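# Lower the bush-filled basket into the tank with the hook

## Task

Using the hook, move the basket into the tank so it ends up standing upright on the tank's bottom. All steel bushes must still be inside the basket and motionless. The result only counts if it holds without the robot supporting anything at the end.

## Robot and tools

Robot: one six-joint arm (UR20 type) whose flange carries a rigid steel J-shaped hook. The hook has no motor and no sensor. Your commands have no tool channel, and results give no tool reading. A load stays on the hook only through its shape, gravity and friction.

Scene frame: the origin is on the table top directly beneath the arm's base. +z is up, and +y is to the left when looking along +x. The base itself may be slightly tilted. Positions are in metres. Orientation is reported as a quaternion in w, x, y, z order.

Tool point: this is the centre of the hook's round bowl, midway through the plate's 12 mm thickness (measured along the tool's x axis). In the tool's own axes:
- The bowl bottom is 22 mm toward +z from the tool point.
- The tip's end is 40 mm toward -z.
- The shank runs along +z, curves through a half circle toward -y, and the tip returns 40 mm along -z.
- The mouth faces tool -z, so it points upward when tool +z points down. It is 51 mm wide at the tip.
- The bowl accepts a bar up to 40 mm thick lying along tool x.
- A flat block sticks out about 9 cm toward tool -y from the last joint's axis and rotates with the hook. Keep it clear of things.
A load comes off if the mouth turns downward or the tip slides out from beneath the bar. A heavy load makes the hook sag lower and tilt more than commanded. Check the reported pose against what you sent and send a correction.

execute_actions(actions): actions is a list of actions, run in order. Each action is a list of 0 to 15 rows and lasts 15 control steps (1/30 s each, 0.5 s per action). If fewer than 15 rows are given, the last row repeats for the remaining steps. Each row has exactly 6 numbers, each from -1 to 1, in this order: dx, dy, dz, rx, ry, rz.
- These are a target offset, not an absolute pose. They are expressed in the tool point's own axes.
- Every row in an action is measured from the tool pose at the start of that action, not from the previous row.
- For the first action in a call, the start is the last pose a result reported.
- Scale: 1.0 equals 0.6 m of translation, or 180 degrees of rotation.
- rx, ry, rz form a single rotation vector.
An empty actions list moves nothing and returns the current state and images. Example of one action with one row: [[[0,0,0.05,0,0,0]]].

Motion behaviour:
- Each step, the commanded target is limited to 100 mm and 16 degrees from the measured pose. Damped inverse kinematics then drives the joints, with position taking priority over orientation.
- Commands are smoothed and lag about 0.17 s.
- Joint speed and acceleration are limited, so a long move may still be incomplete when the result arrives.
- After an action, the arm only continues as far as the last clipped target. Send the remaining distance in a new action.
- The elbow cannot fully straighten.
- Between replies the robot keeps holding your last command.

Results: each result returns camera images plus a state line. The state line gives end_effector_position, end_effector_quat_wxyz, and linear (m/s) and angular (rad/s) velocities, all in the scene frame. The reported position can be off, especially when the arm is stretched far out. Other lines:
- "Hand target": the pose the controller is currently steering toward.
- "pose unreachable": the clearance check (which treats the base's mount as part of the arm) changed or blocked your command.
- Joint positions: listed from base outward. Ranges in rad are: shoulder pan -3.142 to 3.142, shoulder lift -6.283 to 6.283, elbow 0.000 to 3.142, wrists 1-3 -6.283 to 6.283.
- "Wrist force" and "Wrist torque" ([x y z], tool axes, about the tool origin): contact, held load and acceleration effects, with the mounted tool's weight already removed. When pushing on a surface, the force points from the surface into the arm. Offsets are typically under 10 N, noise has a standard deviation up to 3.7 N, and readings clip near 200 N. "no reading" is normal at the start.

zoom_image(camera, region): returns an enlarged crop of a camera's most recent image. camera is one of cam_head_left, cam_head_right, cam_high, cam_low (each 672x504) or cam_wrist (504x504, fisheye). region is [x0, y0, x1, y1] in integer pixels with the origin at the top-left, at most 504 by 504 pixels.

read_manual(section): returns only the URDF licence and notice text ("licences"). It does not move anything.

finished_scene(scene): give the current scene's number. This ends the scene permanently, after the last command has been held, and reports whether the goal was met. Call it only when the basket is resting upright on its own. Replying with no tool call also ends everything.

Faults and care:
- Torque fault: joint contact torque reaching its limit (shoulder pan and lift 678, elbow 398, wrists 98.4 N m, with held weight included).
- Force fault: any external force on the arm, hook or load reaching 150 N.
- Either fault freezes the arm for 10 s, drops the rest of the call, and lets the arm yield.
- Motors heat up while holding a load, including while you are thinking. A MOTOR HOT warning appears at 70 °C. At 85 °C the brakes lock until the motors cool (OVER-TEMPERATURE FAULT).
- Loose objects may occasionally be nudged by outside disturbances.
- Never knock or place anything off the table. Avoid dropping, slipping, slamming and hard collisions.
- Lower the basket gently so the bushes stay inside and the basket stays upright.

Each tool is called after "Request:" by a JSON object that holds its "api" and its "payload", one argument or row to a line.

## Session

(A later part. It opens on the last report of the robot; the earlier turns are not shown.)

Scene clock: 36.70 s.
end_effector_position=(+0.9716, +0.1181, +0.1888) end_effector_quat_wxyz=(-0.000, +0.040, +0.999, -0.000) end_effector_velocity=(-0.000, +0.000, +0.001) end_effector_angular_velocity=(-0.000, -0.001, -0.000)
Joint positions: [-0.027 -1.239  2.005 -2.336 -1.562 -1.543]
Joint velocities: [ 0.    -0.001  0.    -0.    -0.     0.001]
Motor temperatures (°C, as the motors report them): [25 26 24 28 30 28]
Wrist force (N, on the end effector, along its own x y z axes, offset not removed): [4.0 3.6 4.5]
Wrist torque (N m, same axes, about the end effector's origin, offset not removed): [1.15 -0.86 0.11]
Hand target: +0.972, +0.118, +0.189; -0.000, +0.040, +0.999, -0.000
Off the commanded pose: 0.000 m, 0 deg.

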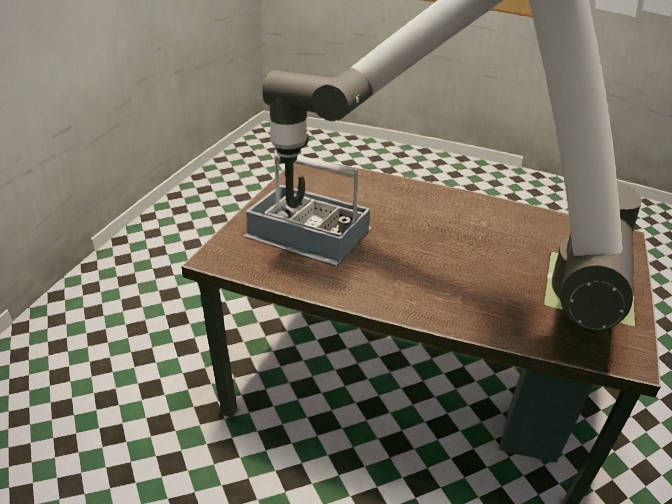

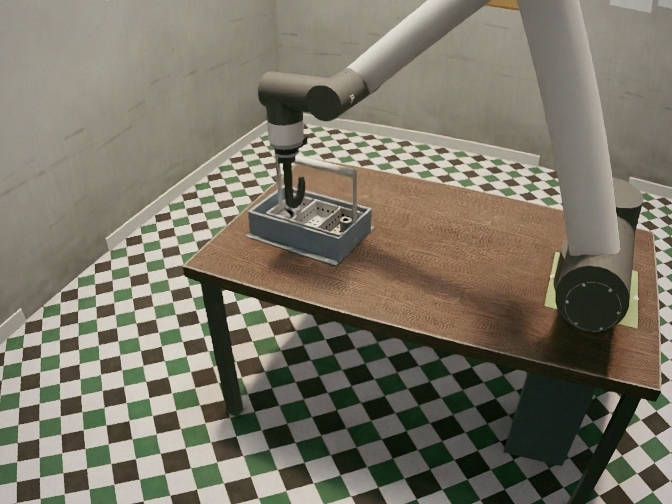

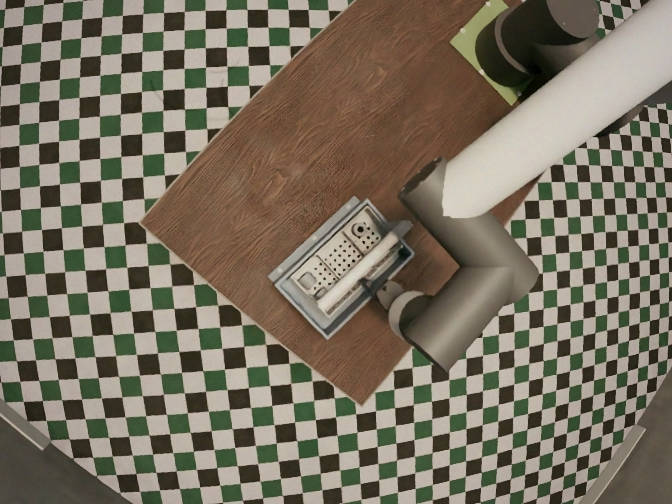

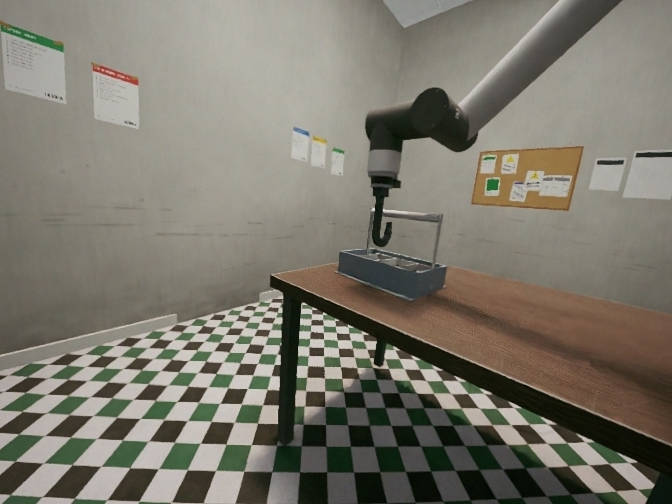

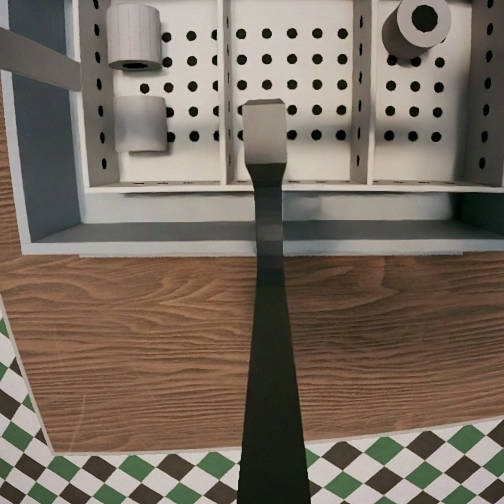

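Request:
{"api": "read_manual", "payload": {

}}

Request:
{"api": "execute_actions", "payload": {
  "actions": []
}}

Request:
{"api": "zoom_image", "payload": {
  "camera": "cam_wrist",
  "region": [60, 0, 260, 200]
}}

LICENCES. They cover this robot's URDF.
[1 of 1] The arm's joints, and its links' mass, mass centre and inertia: the package ur_description (Universal Robots A/S). BSD 3-Clause licence. The file has no copyright line.

Redistribution and use in source and binary forms, with or without
modification, are permitted provided that the following conditions are met:

   * Redistributions of source code must retain the above copyright
     notice, this list of conditions and the following disclaimer.

   * Redistributions in binary form must reproduce the above copyright
     notice, this list of conditions and the following disclaimer in the
     documentation and/or other materials provided with the distribution.

   * Neither the name of the copyright holder nor the names of its
     contributors may be used to endorse or promote products derived from
     this software without specific prior written permission.

THIS SOFTWARE IS PROVIDED BY THE COPYRIGHT HOLDERS AND CONTRIBUTORS "AS IS"
AND ANY EXPRESS OR IMPLIED WARRANTIES, INCLUDING, BUT NOT LIMITED TO, THE
IMPLIED WARRANTIES OF MERCHANTABILITY AND FITNESS FOR A PARTICULAR PURPOSE
ARE DISCLAIMED. IN NO EVENT SHALL THE COPYRIGHT HOLDER OR CONTRIBUTORS BE
LIABLE FOR ANY DIRECT, INDIRECT, INCIDENTAL, SPECIAL, EXEMPLARY, OR
CONSEQUENTIAL DAMAGES (INCLUDING, BUT NOT LIMITED TO, PROCUREMENT OF
SUBSTITUTE GOODS OR SERVICES; LOSS OF USE, DATA, OR PROFITS; OR BUSINESS
INTERRUPTION) HOWEVER CAUSED AND ON ANY THEORY OF LIABILITY, WHETHER IN
CONTRACT, STRICT LIABILITY, OR TORT (INCLUDING NEGLIGENCE OR OTHERWISE)
ARISING IN ANY WAY OUT OF THE USE OF THIS SOFTWARE, EVEN IF ADVISED OF THE
POSSIBILITY OF SUCH DAMAGE.

Scene clock: 36.93 s.
end_effector_position=(+0.9716, +0.1181, +0.1888) end_effector_quat_wxyz=(-0.000, +0.040, +0.999, -0.000) end_effector_velocity=(+0.001, +0.000, -0.000) end_effector_angular_velocity=(-0.000, -0.001, +0.001)
Joint positions: [-0.027 -1.239  2.005 -2.336 -1.562 -1.543]
Joint velocities: [ 0.     0.001 -0.    -0.001 -0.    -0.   ]
Motor temperatures (°C, as the motors report them): [25 26 24 28 30 28]
Wrist force (N, on the end effector, along its own x y z axes, offset not removed): [4.0 1.3 5.9]
Wrist torque (N m, same axes, about the end effector's origin, offset not removed): [0.64 -0.87 0.11]
Hand target: +0.972, +0.118, +0.189; -0.000, +0.040, +0.999, -0.000
Off the commanded pose: 0.000 m, 0 deg.

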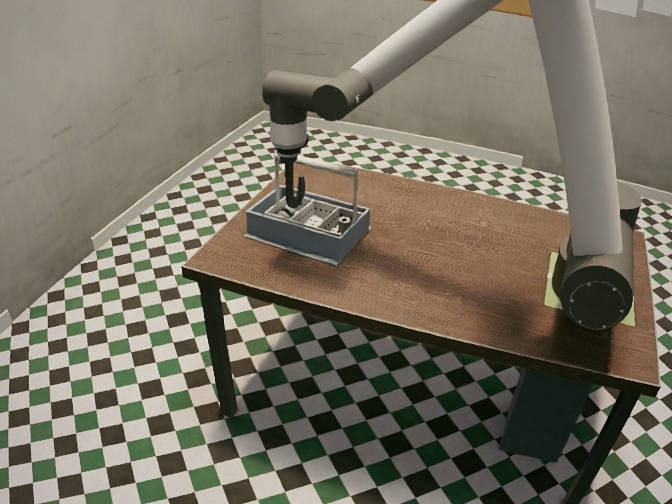

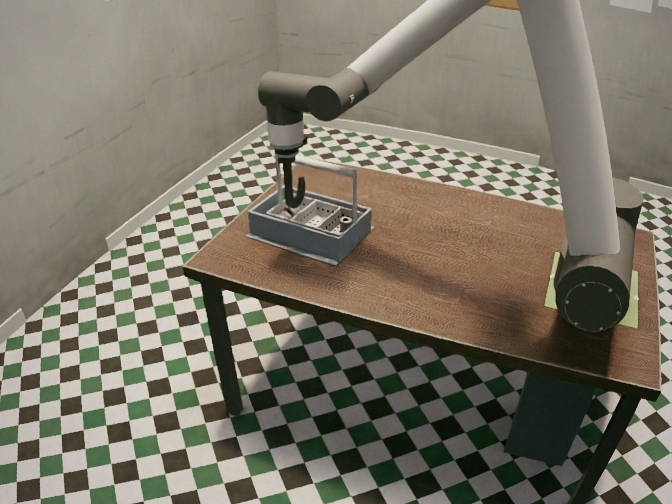

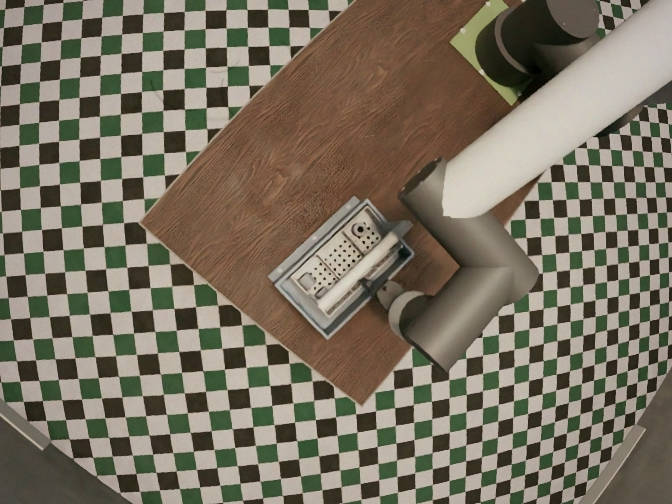

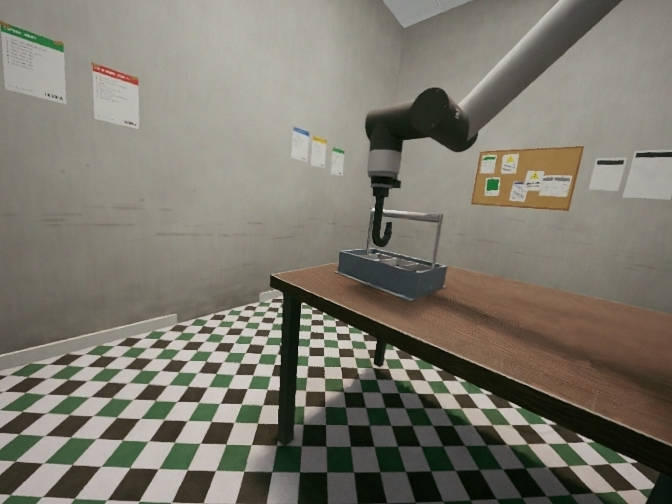

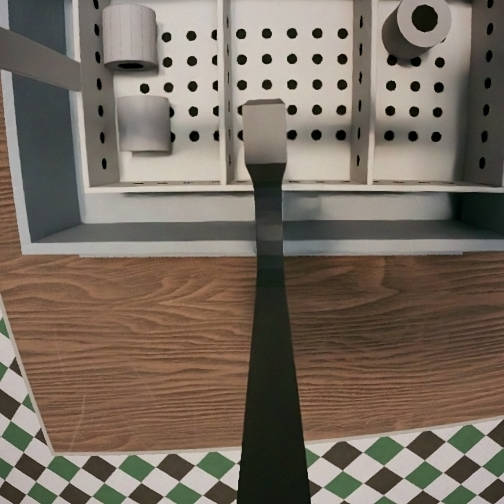

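Region (60, 0, 260, 200) of cam_wrist's 504x504 image, scaled by 2.520, with more detail than that image has.

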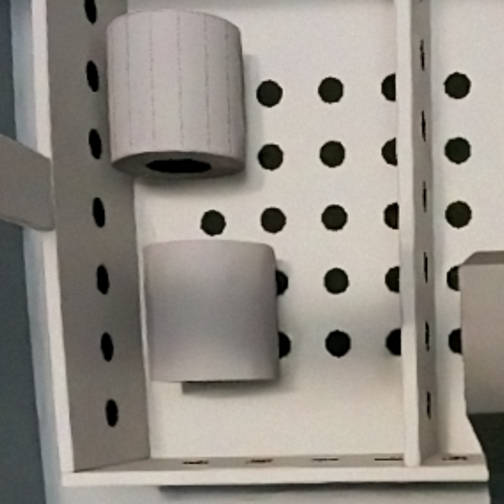

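Request:
{"api": "execute_actions", "payload": {
  "actions": []
}}

Scene clock: 37.17 s.
end_effector_position=(+0.9716, +0.1181, +0.1888) end_effector_quat_wxyz=(-0.000, +0.040, +0.999, -0.000) end_effector_velocity=(-0.001, +0.001, -0.000) end_effector_angular_velocity=(+0.001, +0.000, +0.001)
Joint positions: [-0.027 -1.239  2.005 -2.336 -1.562 -1.543]
Joint velocities: [ 0.001 -0.     0.001 -0.     0.001 -0.   ]
Motor temperatures (°C, as the motors report them): [25 26 24 28 30 28]
Wrist force (N, on the end effector, along its own x y z axes, offset not removed): [2.0 1.2 6.6]
Wrist torque (N m, same axes, about the end effector's origin, offset not removed): [0.62 -0.43 0.25]
Hand target: +0.972, +0.118, +0.189; -0.000, +0.040, +0.999, -0.000
Off the commanded pose: 0.000 m, 0 deg.

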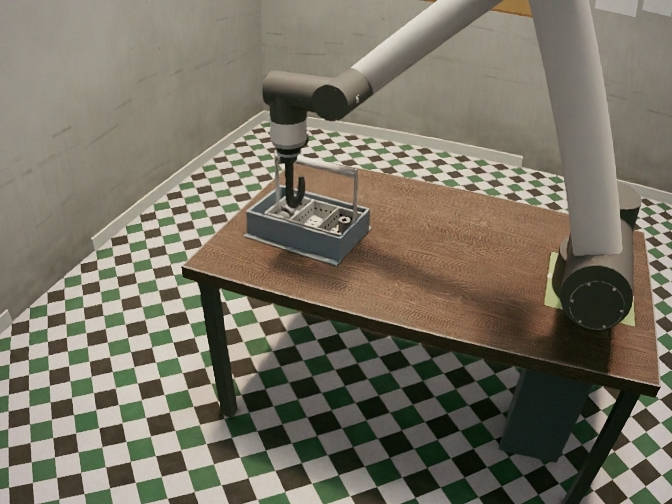

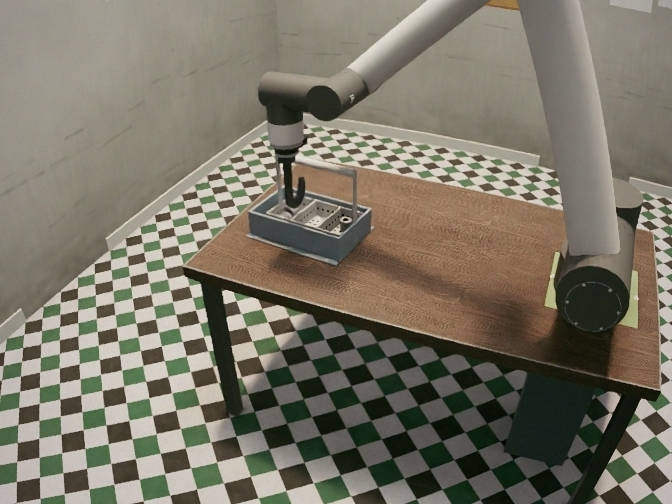

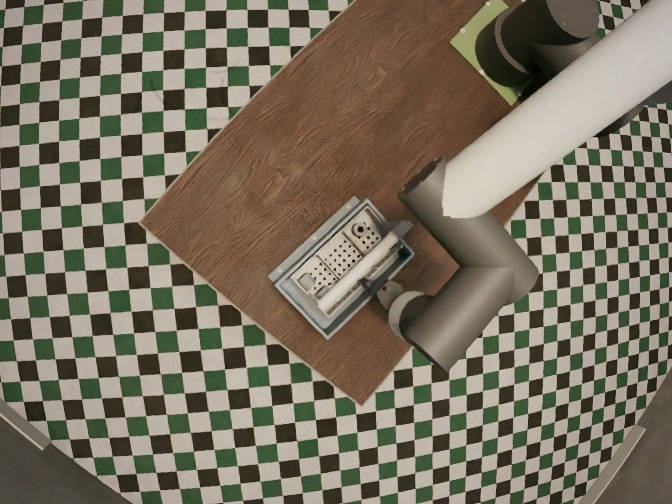

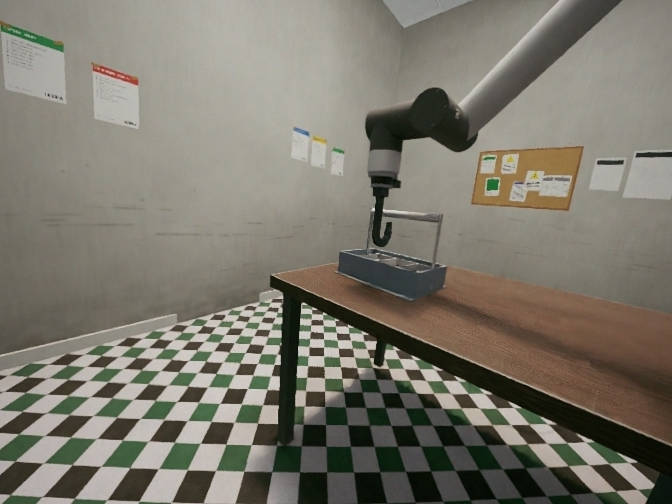

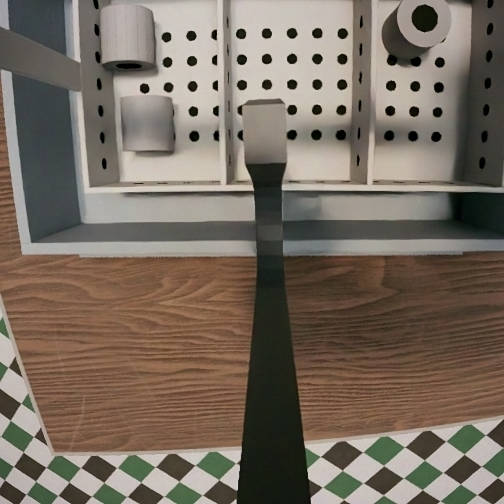

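Request:
{"api": "execute_actions", "payload": {
  "actions": []
}}

Request:
{"api": "zoom_image", "payload": {
  "camera": "cam_wrist",
  "region": [60, 0, 260, 200]
}}

Scene clock: 38.53 s.
end_effector_position=(+0.9716, +0.1182, +0.1888) end_effector_quat_wxyz=(-0.000, +0.040, +0.999, -0.000) end_effector_velocity=(-0.000, -0.000, +0.001) end_effector_angular_velocity=(+0.000, -0.001, -0.001)
Joint positions: [-0.027 -1.239  2.005 -2.336 -1.562 -1.543]
Joint velocities: [-0.    -0.001  0.     0.     0.     0.   ]
Motor temperatures (°C, as the motors report them): [25 26 24 28 30 28]
Wrist force (N, on the end effector, along its own x y z axes, offset not removed): [5.3 5.1 4.5]
Wrist torque (N m, same axes, about the end effector's origin, offset not removed): [1.30 -1.08 0.03]
Hand target: +0.972, +0.118, +0.189; -0.000, +0.040, +0.999, -0.000
Off the commanded pose: 0.000 m, 0 deg.

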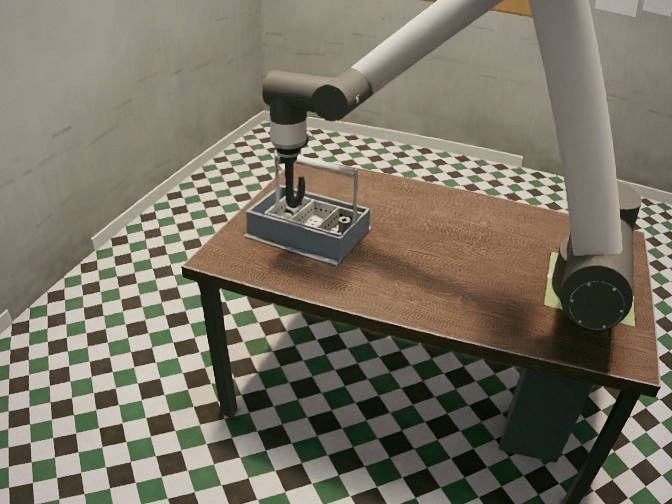

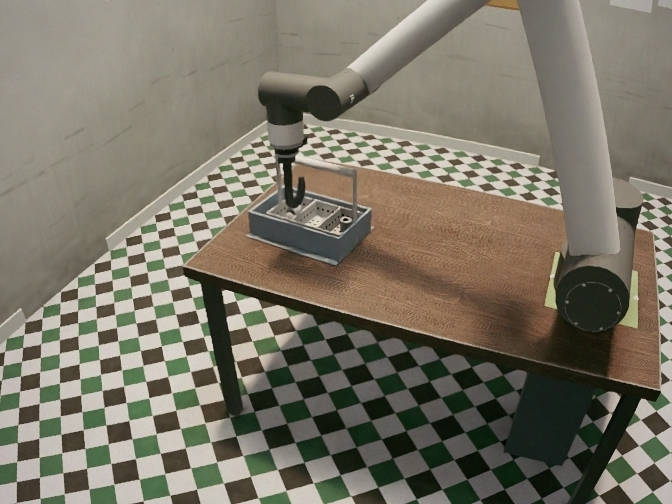

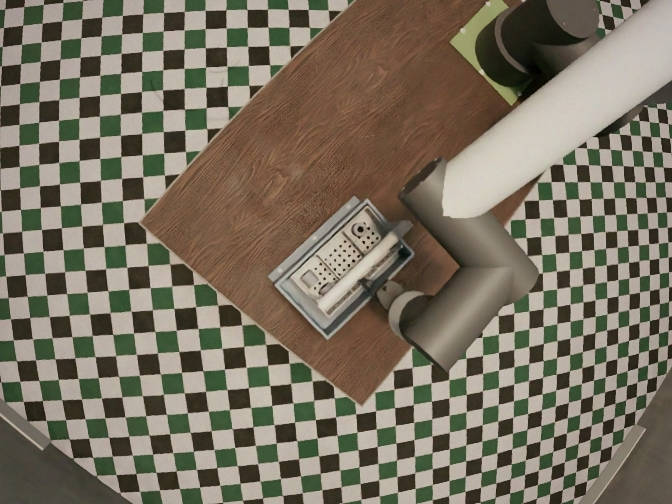

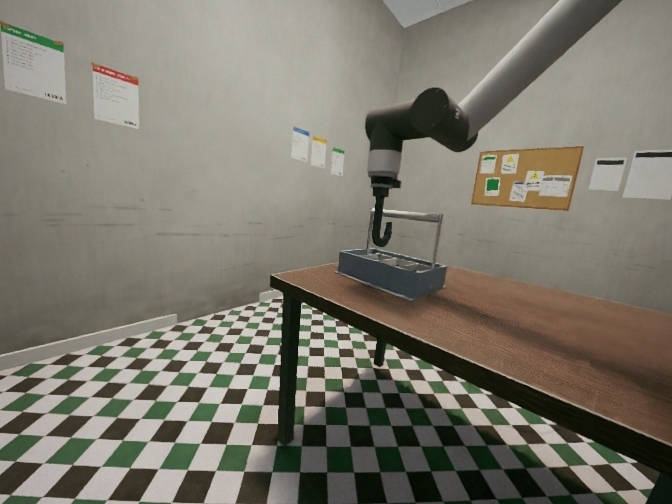

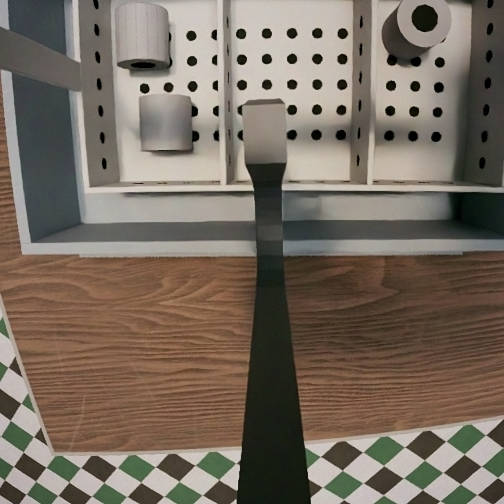

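Region (60, 0, 260, 200) of cam_wrist's 504x504 image, scaled by 2.520, with more detail than that image has.

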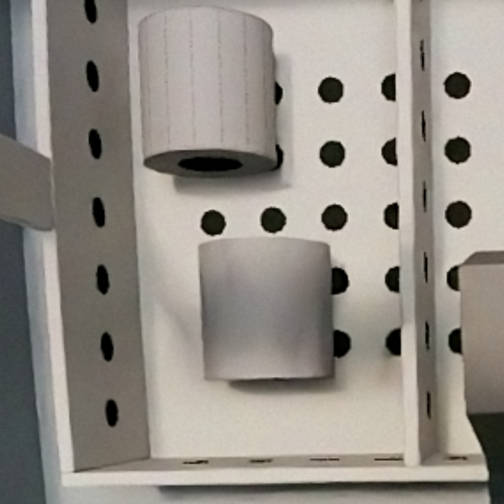

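Waiting for the bushes to settle (robot holding still).

701 702 703 704 705 706 707 708 709 710 711 712 713 714 715 716 717 718 719 720 721 722 723 724 725 726 727 728 729 730 731 732 733 734 735 736 737 738 739 740 741 742 743 744 745 746 747 748 749 750 751 752 753 754 755 756 757 758 759 760 761 762 763 764 765 766 767 768 769 770 771 772 773 774 775 776 777 778 779 780 781 782 783 784 785 786 787 788 789 790 791 792 793 794 795 796 797 798 799 800 801 802 803 804 805 806 807 808 809 810 811 812 813 814 815 816 817 818 819 820 821 822 823 824 825 826 827 828 829 830 831 832 833 834 835 836 837 838 839 840 841 842 843 844 845 846 847 848 849 850 851 852 853 854 855 856 857 858 859 860 861 862 863 864 865 866 867 868 869 870 871 872 873 874 875 876 877 878 879 880 881 882 883 884 885 886 887 888 889 890 891 892 893 894 895 896 897 898 899 900 901 902 903 904 905 906 907 908 909 910 911 912 913 914 915 916 917 918 919 920 921 922 923 924 925 926 927 928 929 930 931 932 933 934 935 936 937 938 939 940 941 942 943 944 945 946 947 948 949 950 951 952 953 954 955 956 957 958 959 960 961 962 963 964 965 966 967 968 969 970 971 972 973 974 975 976 977 978 979 980 981 982 983 984 985 986 987 988 989 990 991 992 993 994 995 996 997 998 999 1000 1001 1002 1003 1004 1005 1006 1007 1008 1009 1010 1011 1012 1013 1014 1015 1016 1017 1018 1019 1020 1021 1022 1023 1024 1025 1026 1027 1028 1029 1030 1031 1032 1033 1034 1035 1036 1037 1038 1039 1040 1041 1042 1043 1044 1045 1046 1047 1048 1049 1050 1051 1052 1053 1054 1055 1056 1057 1058 1059 1060 1061 1062 1063 1064 1065 1066 1067 1068 1069 1070 1071 1072 1073 1074 1075 1076 1077 1078 1079 1080 1081 1082 1083 1084 1085 1086 1087 1088 1089 1090 1091 1092 1093 1094 1095 1096 1097 1098 1099 1100 1101 1102 1103 1104 1105 1106 1107 1108 1109 1110 1111 1112 1113 1114 1115 1116 1117 1118 1119 1120 1121 1122 1123 1124 1125 1126 1127 1128 1129 1130 1131 1132 1133 1134 1135 1136 1137 1138 1139 1140 1141 1142 1143 1144 1145 1146 1147 1148 1149 1150 1151 1152 1153 1154 1155 1156 1157 1158 1159 1160 1161 1162 1163 1164 1165 1166 1167 1168 1169 1170 1171 1172 1173 1174 1175 1176 1177 1178 1179 1180 1181 1182 1183 1184 1185 1186 1187 1188 1189 1190 1191 1192 1193 1194 1195 1196 1197 1198 1199 1200 1201 1202 1203 1204 1205 1206 1207 1208 1209 1210 1211 1212 1213 1214 1215 1216 1217 1218 1219 1220 1221 1222 1223 1224 1225 1226 1227 1228 1229 1230 1231 1232 1233 1234 1235 1236 1237 1238 1239 1240 1241 1242 1243 1244 1245 1246 1247 1248 1249 1250 1251 1252 1253 1254 1255 1256 1257 1258 1259 1260 1261 1262 1263 1264 1265 1266 1267 1268 1269 1270 1271 1272 1273 1274 1275 1276 1277 1278 1279 1280 1281 1282 1283 1284 1285 1286 1287 1288 1289 1290 1291 1292 1293 1294 1295 1296 1297 1298 1299 1300

Request:
{"api": "execute_actions", "payload": {
  "actions": []
}}

Request:
{"api": "zoom_image", "payload": {
  "camera": "cam_wrist",
  "region": [60, 0, 260, 200]
}}

Scene clock: 39.53 s.
end_effector_position=(+0.9716, +0.1182, +0.1888) end_effector_quat_wxyz=(-0.000, +0.040, +0.999, -0.000) end_effector_velocity=(-0.002, -0.001, -0.004) end_effector_angular_velocity=(-0.000, +0.005, -0.001)
Joint positions: [-0.027 -1.239  2.005 -2.336 -1.562 -1.543]
Joint velocities: [-0.001  0.003  0.001  0.001 -0.    -0.   ]
Motor temperatures (°C, as the motors report them): [25 26 24 28 30 28]
Wrist force (N, on the end effector, along its own x y z axes, offset not removed): [0.2 3.3 2.6]
Wrist torque (N m, same axes, about the end effector's origin, offset not removed): [0.90 -0.18 0.24]
Hand target: +0.972, +0.118, +0.189; -0.000, +0.040, +0.999, -0.000
Off the commanded pose: 0.000 m, 0 deg.

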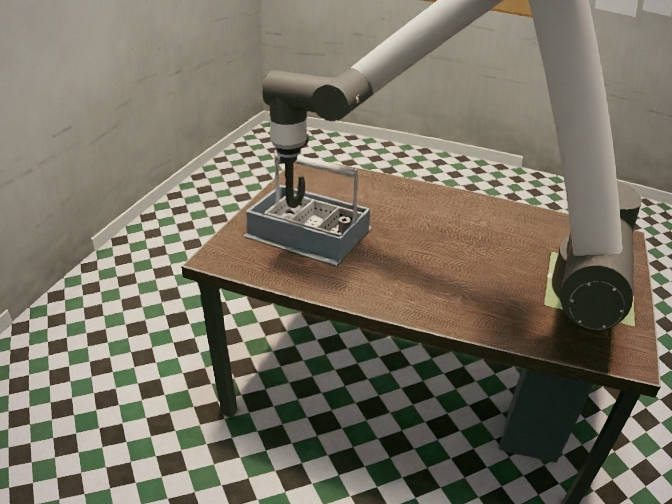

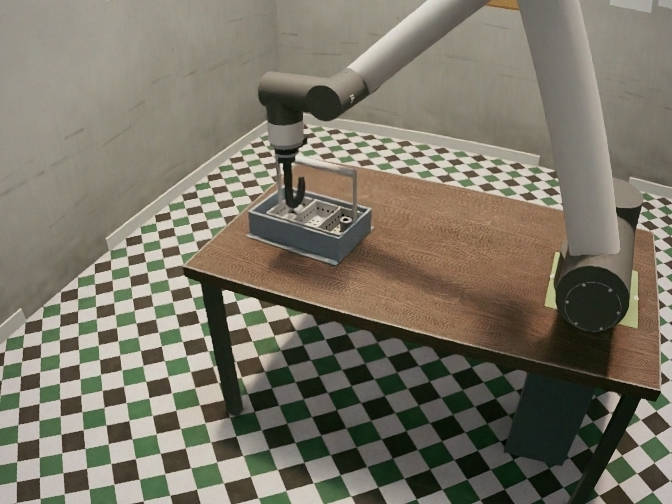

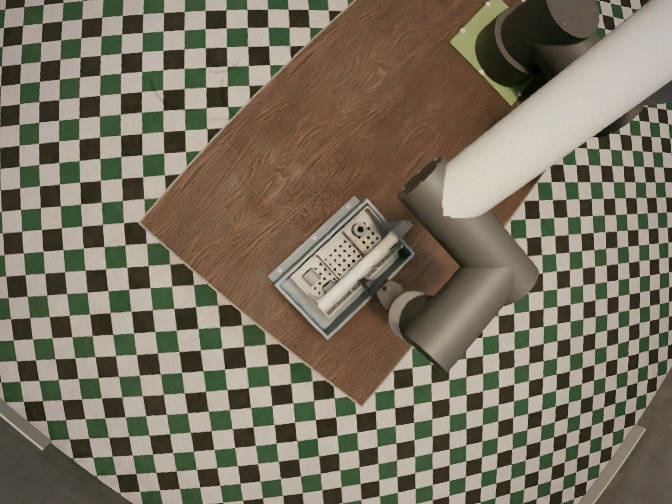

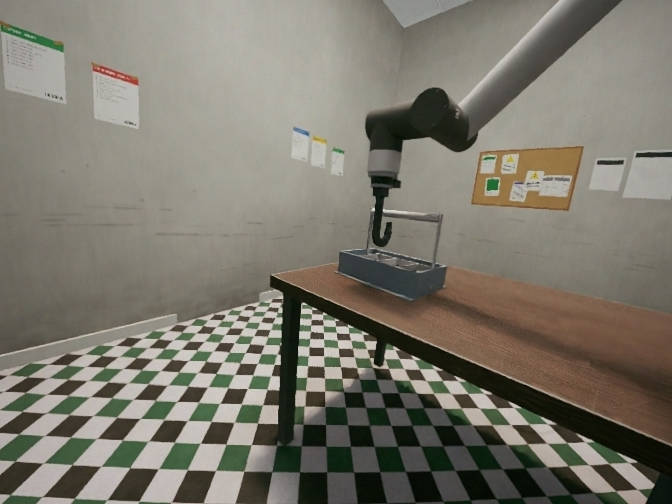

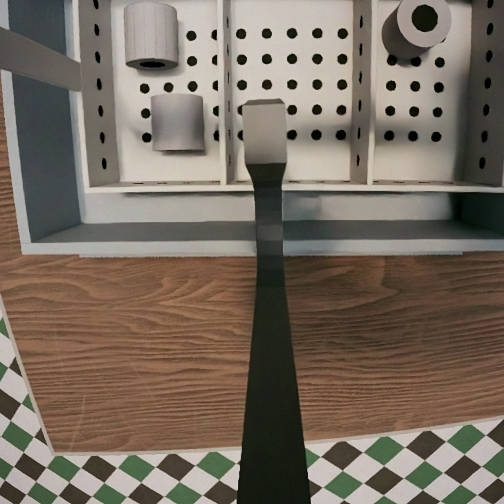

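Region (60, 0, 260, 200) of cam_wrist's 504x504 image, scaled by 2.520, with more detail than that image has.

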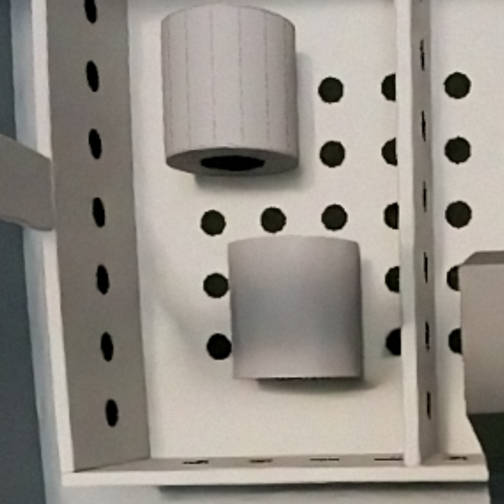

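Both are slowing; continuing to wait.

1301 1302 1303 1304 1305 1306 1307 1308 1309 1310 1311 1312 1313 1314 1315 1316 1317 1318 1319 1320 1321 1322 1323 1324 1325 1326 1327 1328 1329 1330 1331 1332 1333 1334 1335 1336 1337 1338 1339 1340 1341 1342 1343 1344 1345 1346 1347 1348 1349 1350 1351 1352 1353 1354 1355 1356 1357 1358 1359 1360 1361 1362 1363 1364 1365 1366 1367 1368 1369 1370 1371 1372 1373 1374 1375 1376 1377 1378 1379 1380 1381 1382 1383 1384 1385 1386 1387 1388 1389 1390 1391 1392 1393 1394 1395 1396 1397 1398 1399 1400 1401 1402 1403 1404 1405 1406 1407 1408 1409 1410 1411 1412 1413 1414 1415 1416 1417 1418 1419 1420 1421 1422 1423 1424 1425 1426 1427 1428 1429 1430 1431 1432 1433 1434 1435 1436 1437 1438 1439 1440 1441 1442 1443 1444 1445 1446 1447 1448 1449 1450 1451 1452 1453 1454 1455 1456 1457 1458 1459 1460 1461 1462 1463 1464 1465 1466 1467 1468 1469 1470 1471 1472 1473 1474 1475 1476 1477 1478 1479 1480 1481 1482 1483 1484 1485 1486 1487 1488 1489 1490 1491 1492 1493 1494 1495 1496 1497 1498 1499 1500 1501 1502 1503 1504 1505 1506 1507 1508 1509 1510 1511 1512 1513 1514 1515 1516 1517 1518 1519 1520 1521 1522 1523 1524 1525 1526 1527 1528 1529 1530 1531 1532 1533 1534 1535 1536 1537 1538 1539 1540 1541 1542 1543 1544 1545 1546 1547 1548 1549 1550 1551 1552 1553 1554 1555 1556 1557 1558 1559 1560 1561 1562 1563 1564 1565 1566 1567 1568 1569 1570 1571 1572 1573 1574 1575 1576 1577 1578 1579 1580 1581 1582 1583 1584 1585 1586 1587 1588 1589 1590 1591 1592 1593 1594 1595 1596 1597 1598 1599 1600 1601 1602 1603 1604 1605 1606 1607 1608 1609 1610 1611 1612 1613 1614 1615 1616 1617 1618 1619 1620 1621 1622 1623 1624 1625 1626 1627 1628 1629 1630 1631 1632 1633 1634 1635 1636 1637 1638 1639 1640 1641 1642 1643 1644 1645 1646 1647 1648 1649 1650 1651 1652 1653 1654 1655 1656 1657 1658 1659 1660 1661 1662 1663 1664 1665 1666 1667 1668 1669 1670 1671 1672 1673 1674 1675 1676 1677 1678 1679 1680 1681 1682 1683 1684 1685 1686 1687 1688 1689 1690 1691 1692 1693 1694 1695 1696 1697 1698 1699 1700 1701 1702 1703 1704 1705 1706 1707 1708 1709 1710 1711 1712 1713 1714 1715 1716 1717 1718 1719 1720 1721 1722 1723 1724 1725 1726 1727 1728 1729 1730 1731 1732 1733 1734 1735 1736 1737 1738 1739 1740 1741 1742 1743 1744 1745 1746 1747 1748 1749 1750 1751 1752 1753 1754 1755 1756 1757 1758 1759 1760 1761 1762 1763 1764 1765 1766 1767 1768 1769 1770 1771 1772 1773 1774 1775 1776 1777 1778 1779 1780 1781 1782 1783 1784 1785 1786 1787 1788 1789 1790 1791 1792 1793 1794 1795 1796 1797 1798 1799 1800 1801 1802 1803 1804 1805 1806 1807 1808 1809 1810 1811 1812 1813 1814 1815 1816 1817 1818 1819 1820 1821 1822 1823 1824 1825 1826 1827 1828 1829 1830 1831 1832 1833 1834 1835 1836 1837 1838 1839 1840 1841 1842 1843 1844 1845 1846 1847 1848 1849 1850 1851 1852 1853 1854 1855 1856 1857 1858 1859 1860 1861 1862 1863 1864 1865 1866 1867 1868 1869 1870 1871 1872 1873 1874 1875 1876 1877 1878 1879 1880 1881 1882 1883 1884 1885 1886 1887 1888 1889 1890 1891 1892 1893 1894 1895 1896 1897 1898 1899 1900 1901 1902 1903 1904 1905 1906 1907 1908 1909 1910 1911 1912 1913 1914 1915 1916 1917 1918 1919 1920 1921 1922 1923 1924 1925 1926 1927 1928 1929 1930 1931 1932 1933 1934 1935 1936 1937 1938 1939 1940 1941 1942 1943 1944 1945 1946 1947 1948 1949 1950 1951 1952 1953 1954 1955 1956 1957 1958 1959 1960 1961 1962 1963 1964 1965 1966 1967 1968 1969 1970 1971 1972 1973 1974 1975 1976 1977 1978 1979 1980 1981 1982 1983 1984 1985 1986 1987 1988 1989 1990 1991 1992 1993 1994 1995 1996 1997 1998 1999 2000 2001 2002 2003 2004 2005 2006 2007 2008 2009 2010 2011 2012 2013 2014 2015 2016 2017 2018 2019 2020 2021 2022 2023 2024 2025 2026 2027 2028 2029 2030 2031 2032 2033 2034 2035 2036 2037 2038 2039 2040 2041 2042 2043 2044 2045 2046 2047 2048 2049 2050 2051 2052 2053 2054 2055 2056 2057 2058 2059 2060 2061 2062 2063 2064 2065 2066 2067 2068 2069 2070 2071 2072 2073 2074 2075 2076 2077 2078 2079 2080 2081 2082 2083 2084 2085 2086 2087 2088 2089 2090 2091 2092 2093 2094 2095 2096 2097 2098 2099 2100 2101 2102 2103 2104 2105 2106 2107 2108 2109 2110 2111 2112 2113 2114 2115 2116 2117 2118 2119 2120 2121 2122 2123 2124 2125 2126 2127 2128 2129 2130 2131 2132 2133 2134 2135 2136 2137 2138 2139 2140 2141 2142 2143 2144 2145 2146 2147 2148 2149 2150 2151 2152 2153 2154 2155 2156 2157 2158 2159 2160 2161 2162 2163 2164 2165 2166 2167 2168 2169 2170 2171 2172 2173 2174 2175 2176 2177 2178 2179 2180 2181 2182 2183 2184 2185 2186 2187 2188 2189 2190 2191 2192 2193 2194 2195 2196 2197 2198 2199 2200 2201 2202 2203 2204 2205 2206 2207 2208 2209 2210 2211 2212 2213 2214 2215 2216 2217 2218 2219 2220 2221 2222 2223 2224 2225 2226 2227 2228 2229 2230 2231 2232 2233 2234 2235 2236 2237 2238 2239 2240 2241 2242 2243 2244 2245 2246 2247 2248 2249 2250 2251 2252 2253 2254 2255 2256 2257 2258 2259 2260 2261 2262 2263 2264 2265 2266 2267 2268 2269 2270 2271 2272 2273 2274 2275 2276 2277 2278 2279 2280 2281 2282 2283 2284 2285 2286 2287 2288 2289 2290 2291 2292 2293 2294 2295 2296 2297 2298 2299 2300

Request:
{"api": "execute_actions", "payload": {
  "actions": []
}}

Request:
{"api": "zoom_image", "payload": {
  "camera": "cam_wrist",
  "region": [60, 0, 260, 200]
}}

Scene clock: 41.43 s.
end_effector_position=(+0.9716, +0.1182, +0.1888) end_effector_quat_wxyz=(-0.000, +0.040, +0.999, -0.000) end_effector_velocity=(+0.002, -0.000, +0.002) end_effector_angular_velocity=(-0.001, -0.003, -0.000)
Joint positions: [-0.027 -1.239  2.005 -2.336 -1.562 -1.543]
Joint velocities: [-0.    -0.001 -0.002 -0.    -0.001  0.   ]
Motor temperatures (°C, as the motors report them): [25 26 24 28 30 28]
Wrist force (N, on the end effector, along its own x y z axes, offset not removed): [2.1 4.0 3.9]
Wrist torque (N m, same axes, about the end effector's origin, offset not removed): [1.11 -0.43 0.26]
Hand target: +0.972, +0.118, +0.189; -0.000, +0.040, +0.999, -0.000
Off the commanded pose: 0.000 m, 0 deg.

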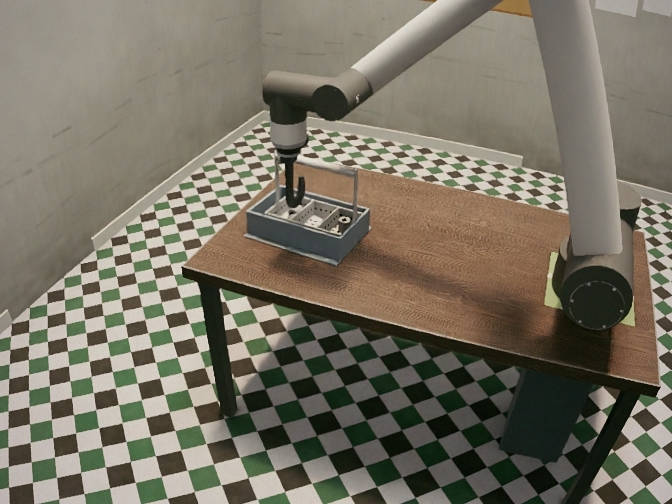

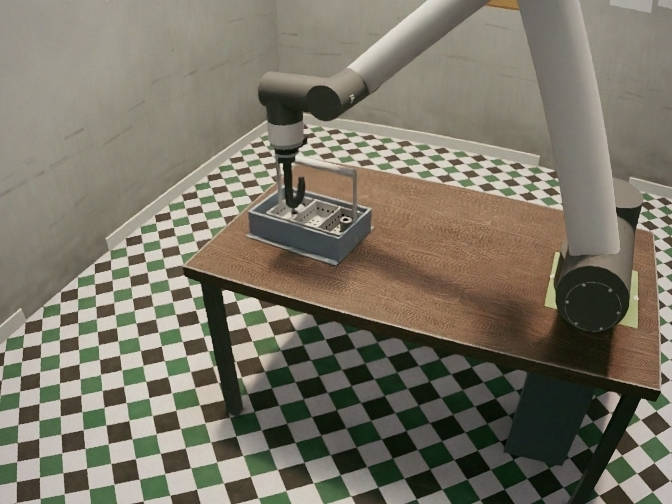

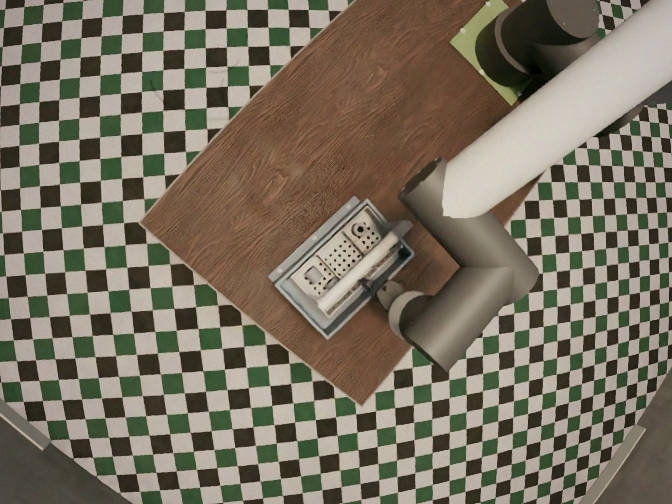

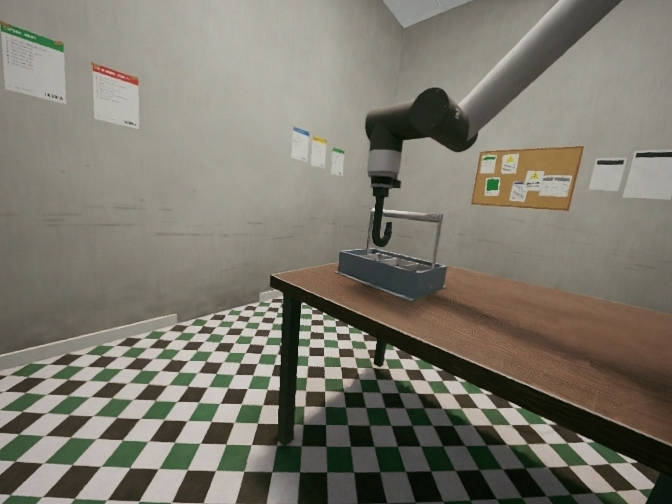

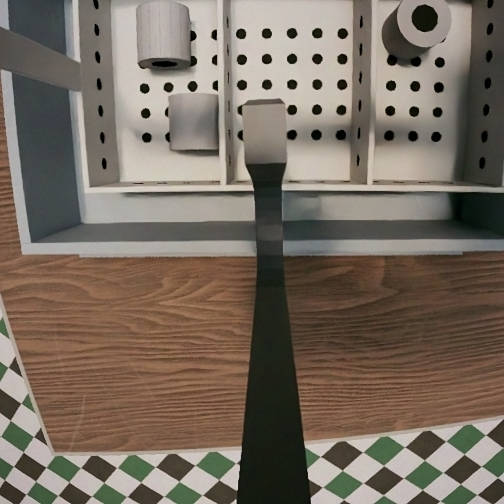

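Region (60, 0, 260, 200) of cam_wrist's 504x504 image, scaled by 2.520, with more detail than that image has.

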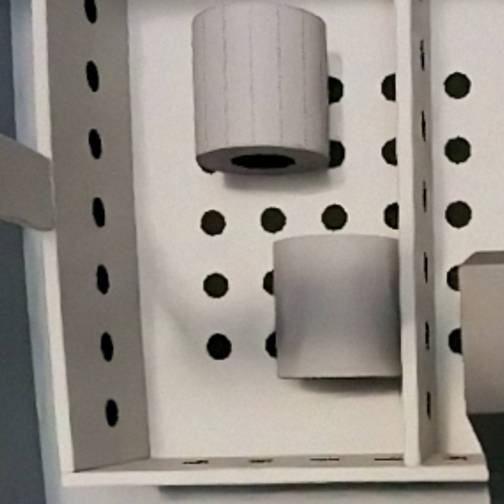

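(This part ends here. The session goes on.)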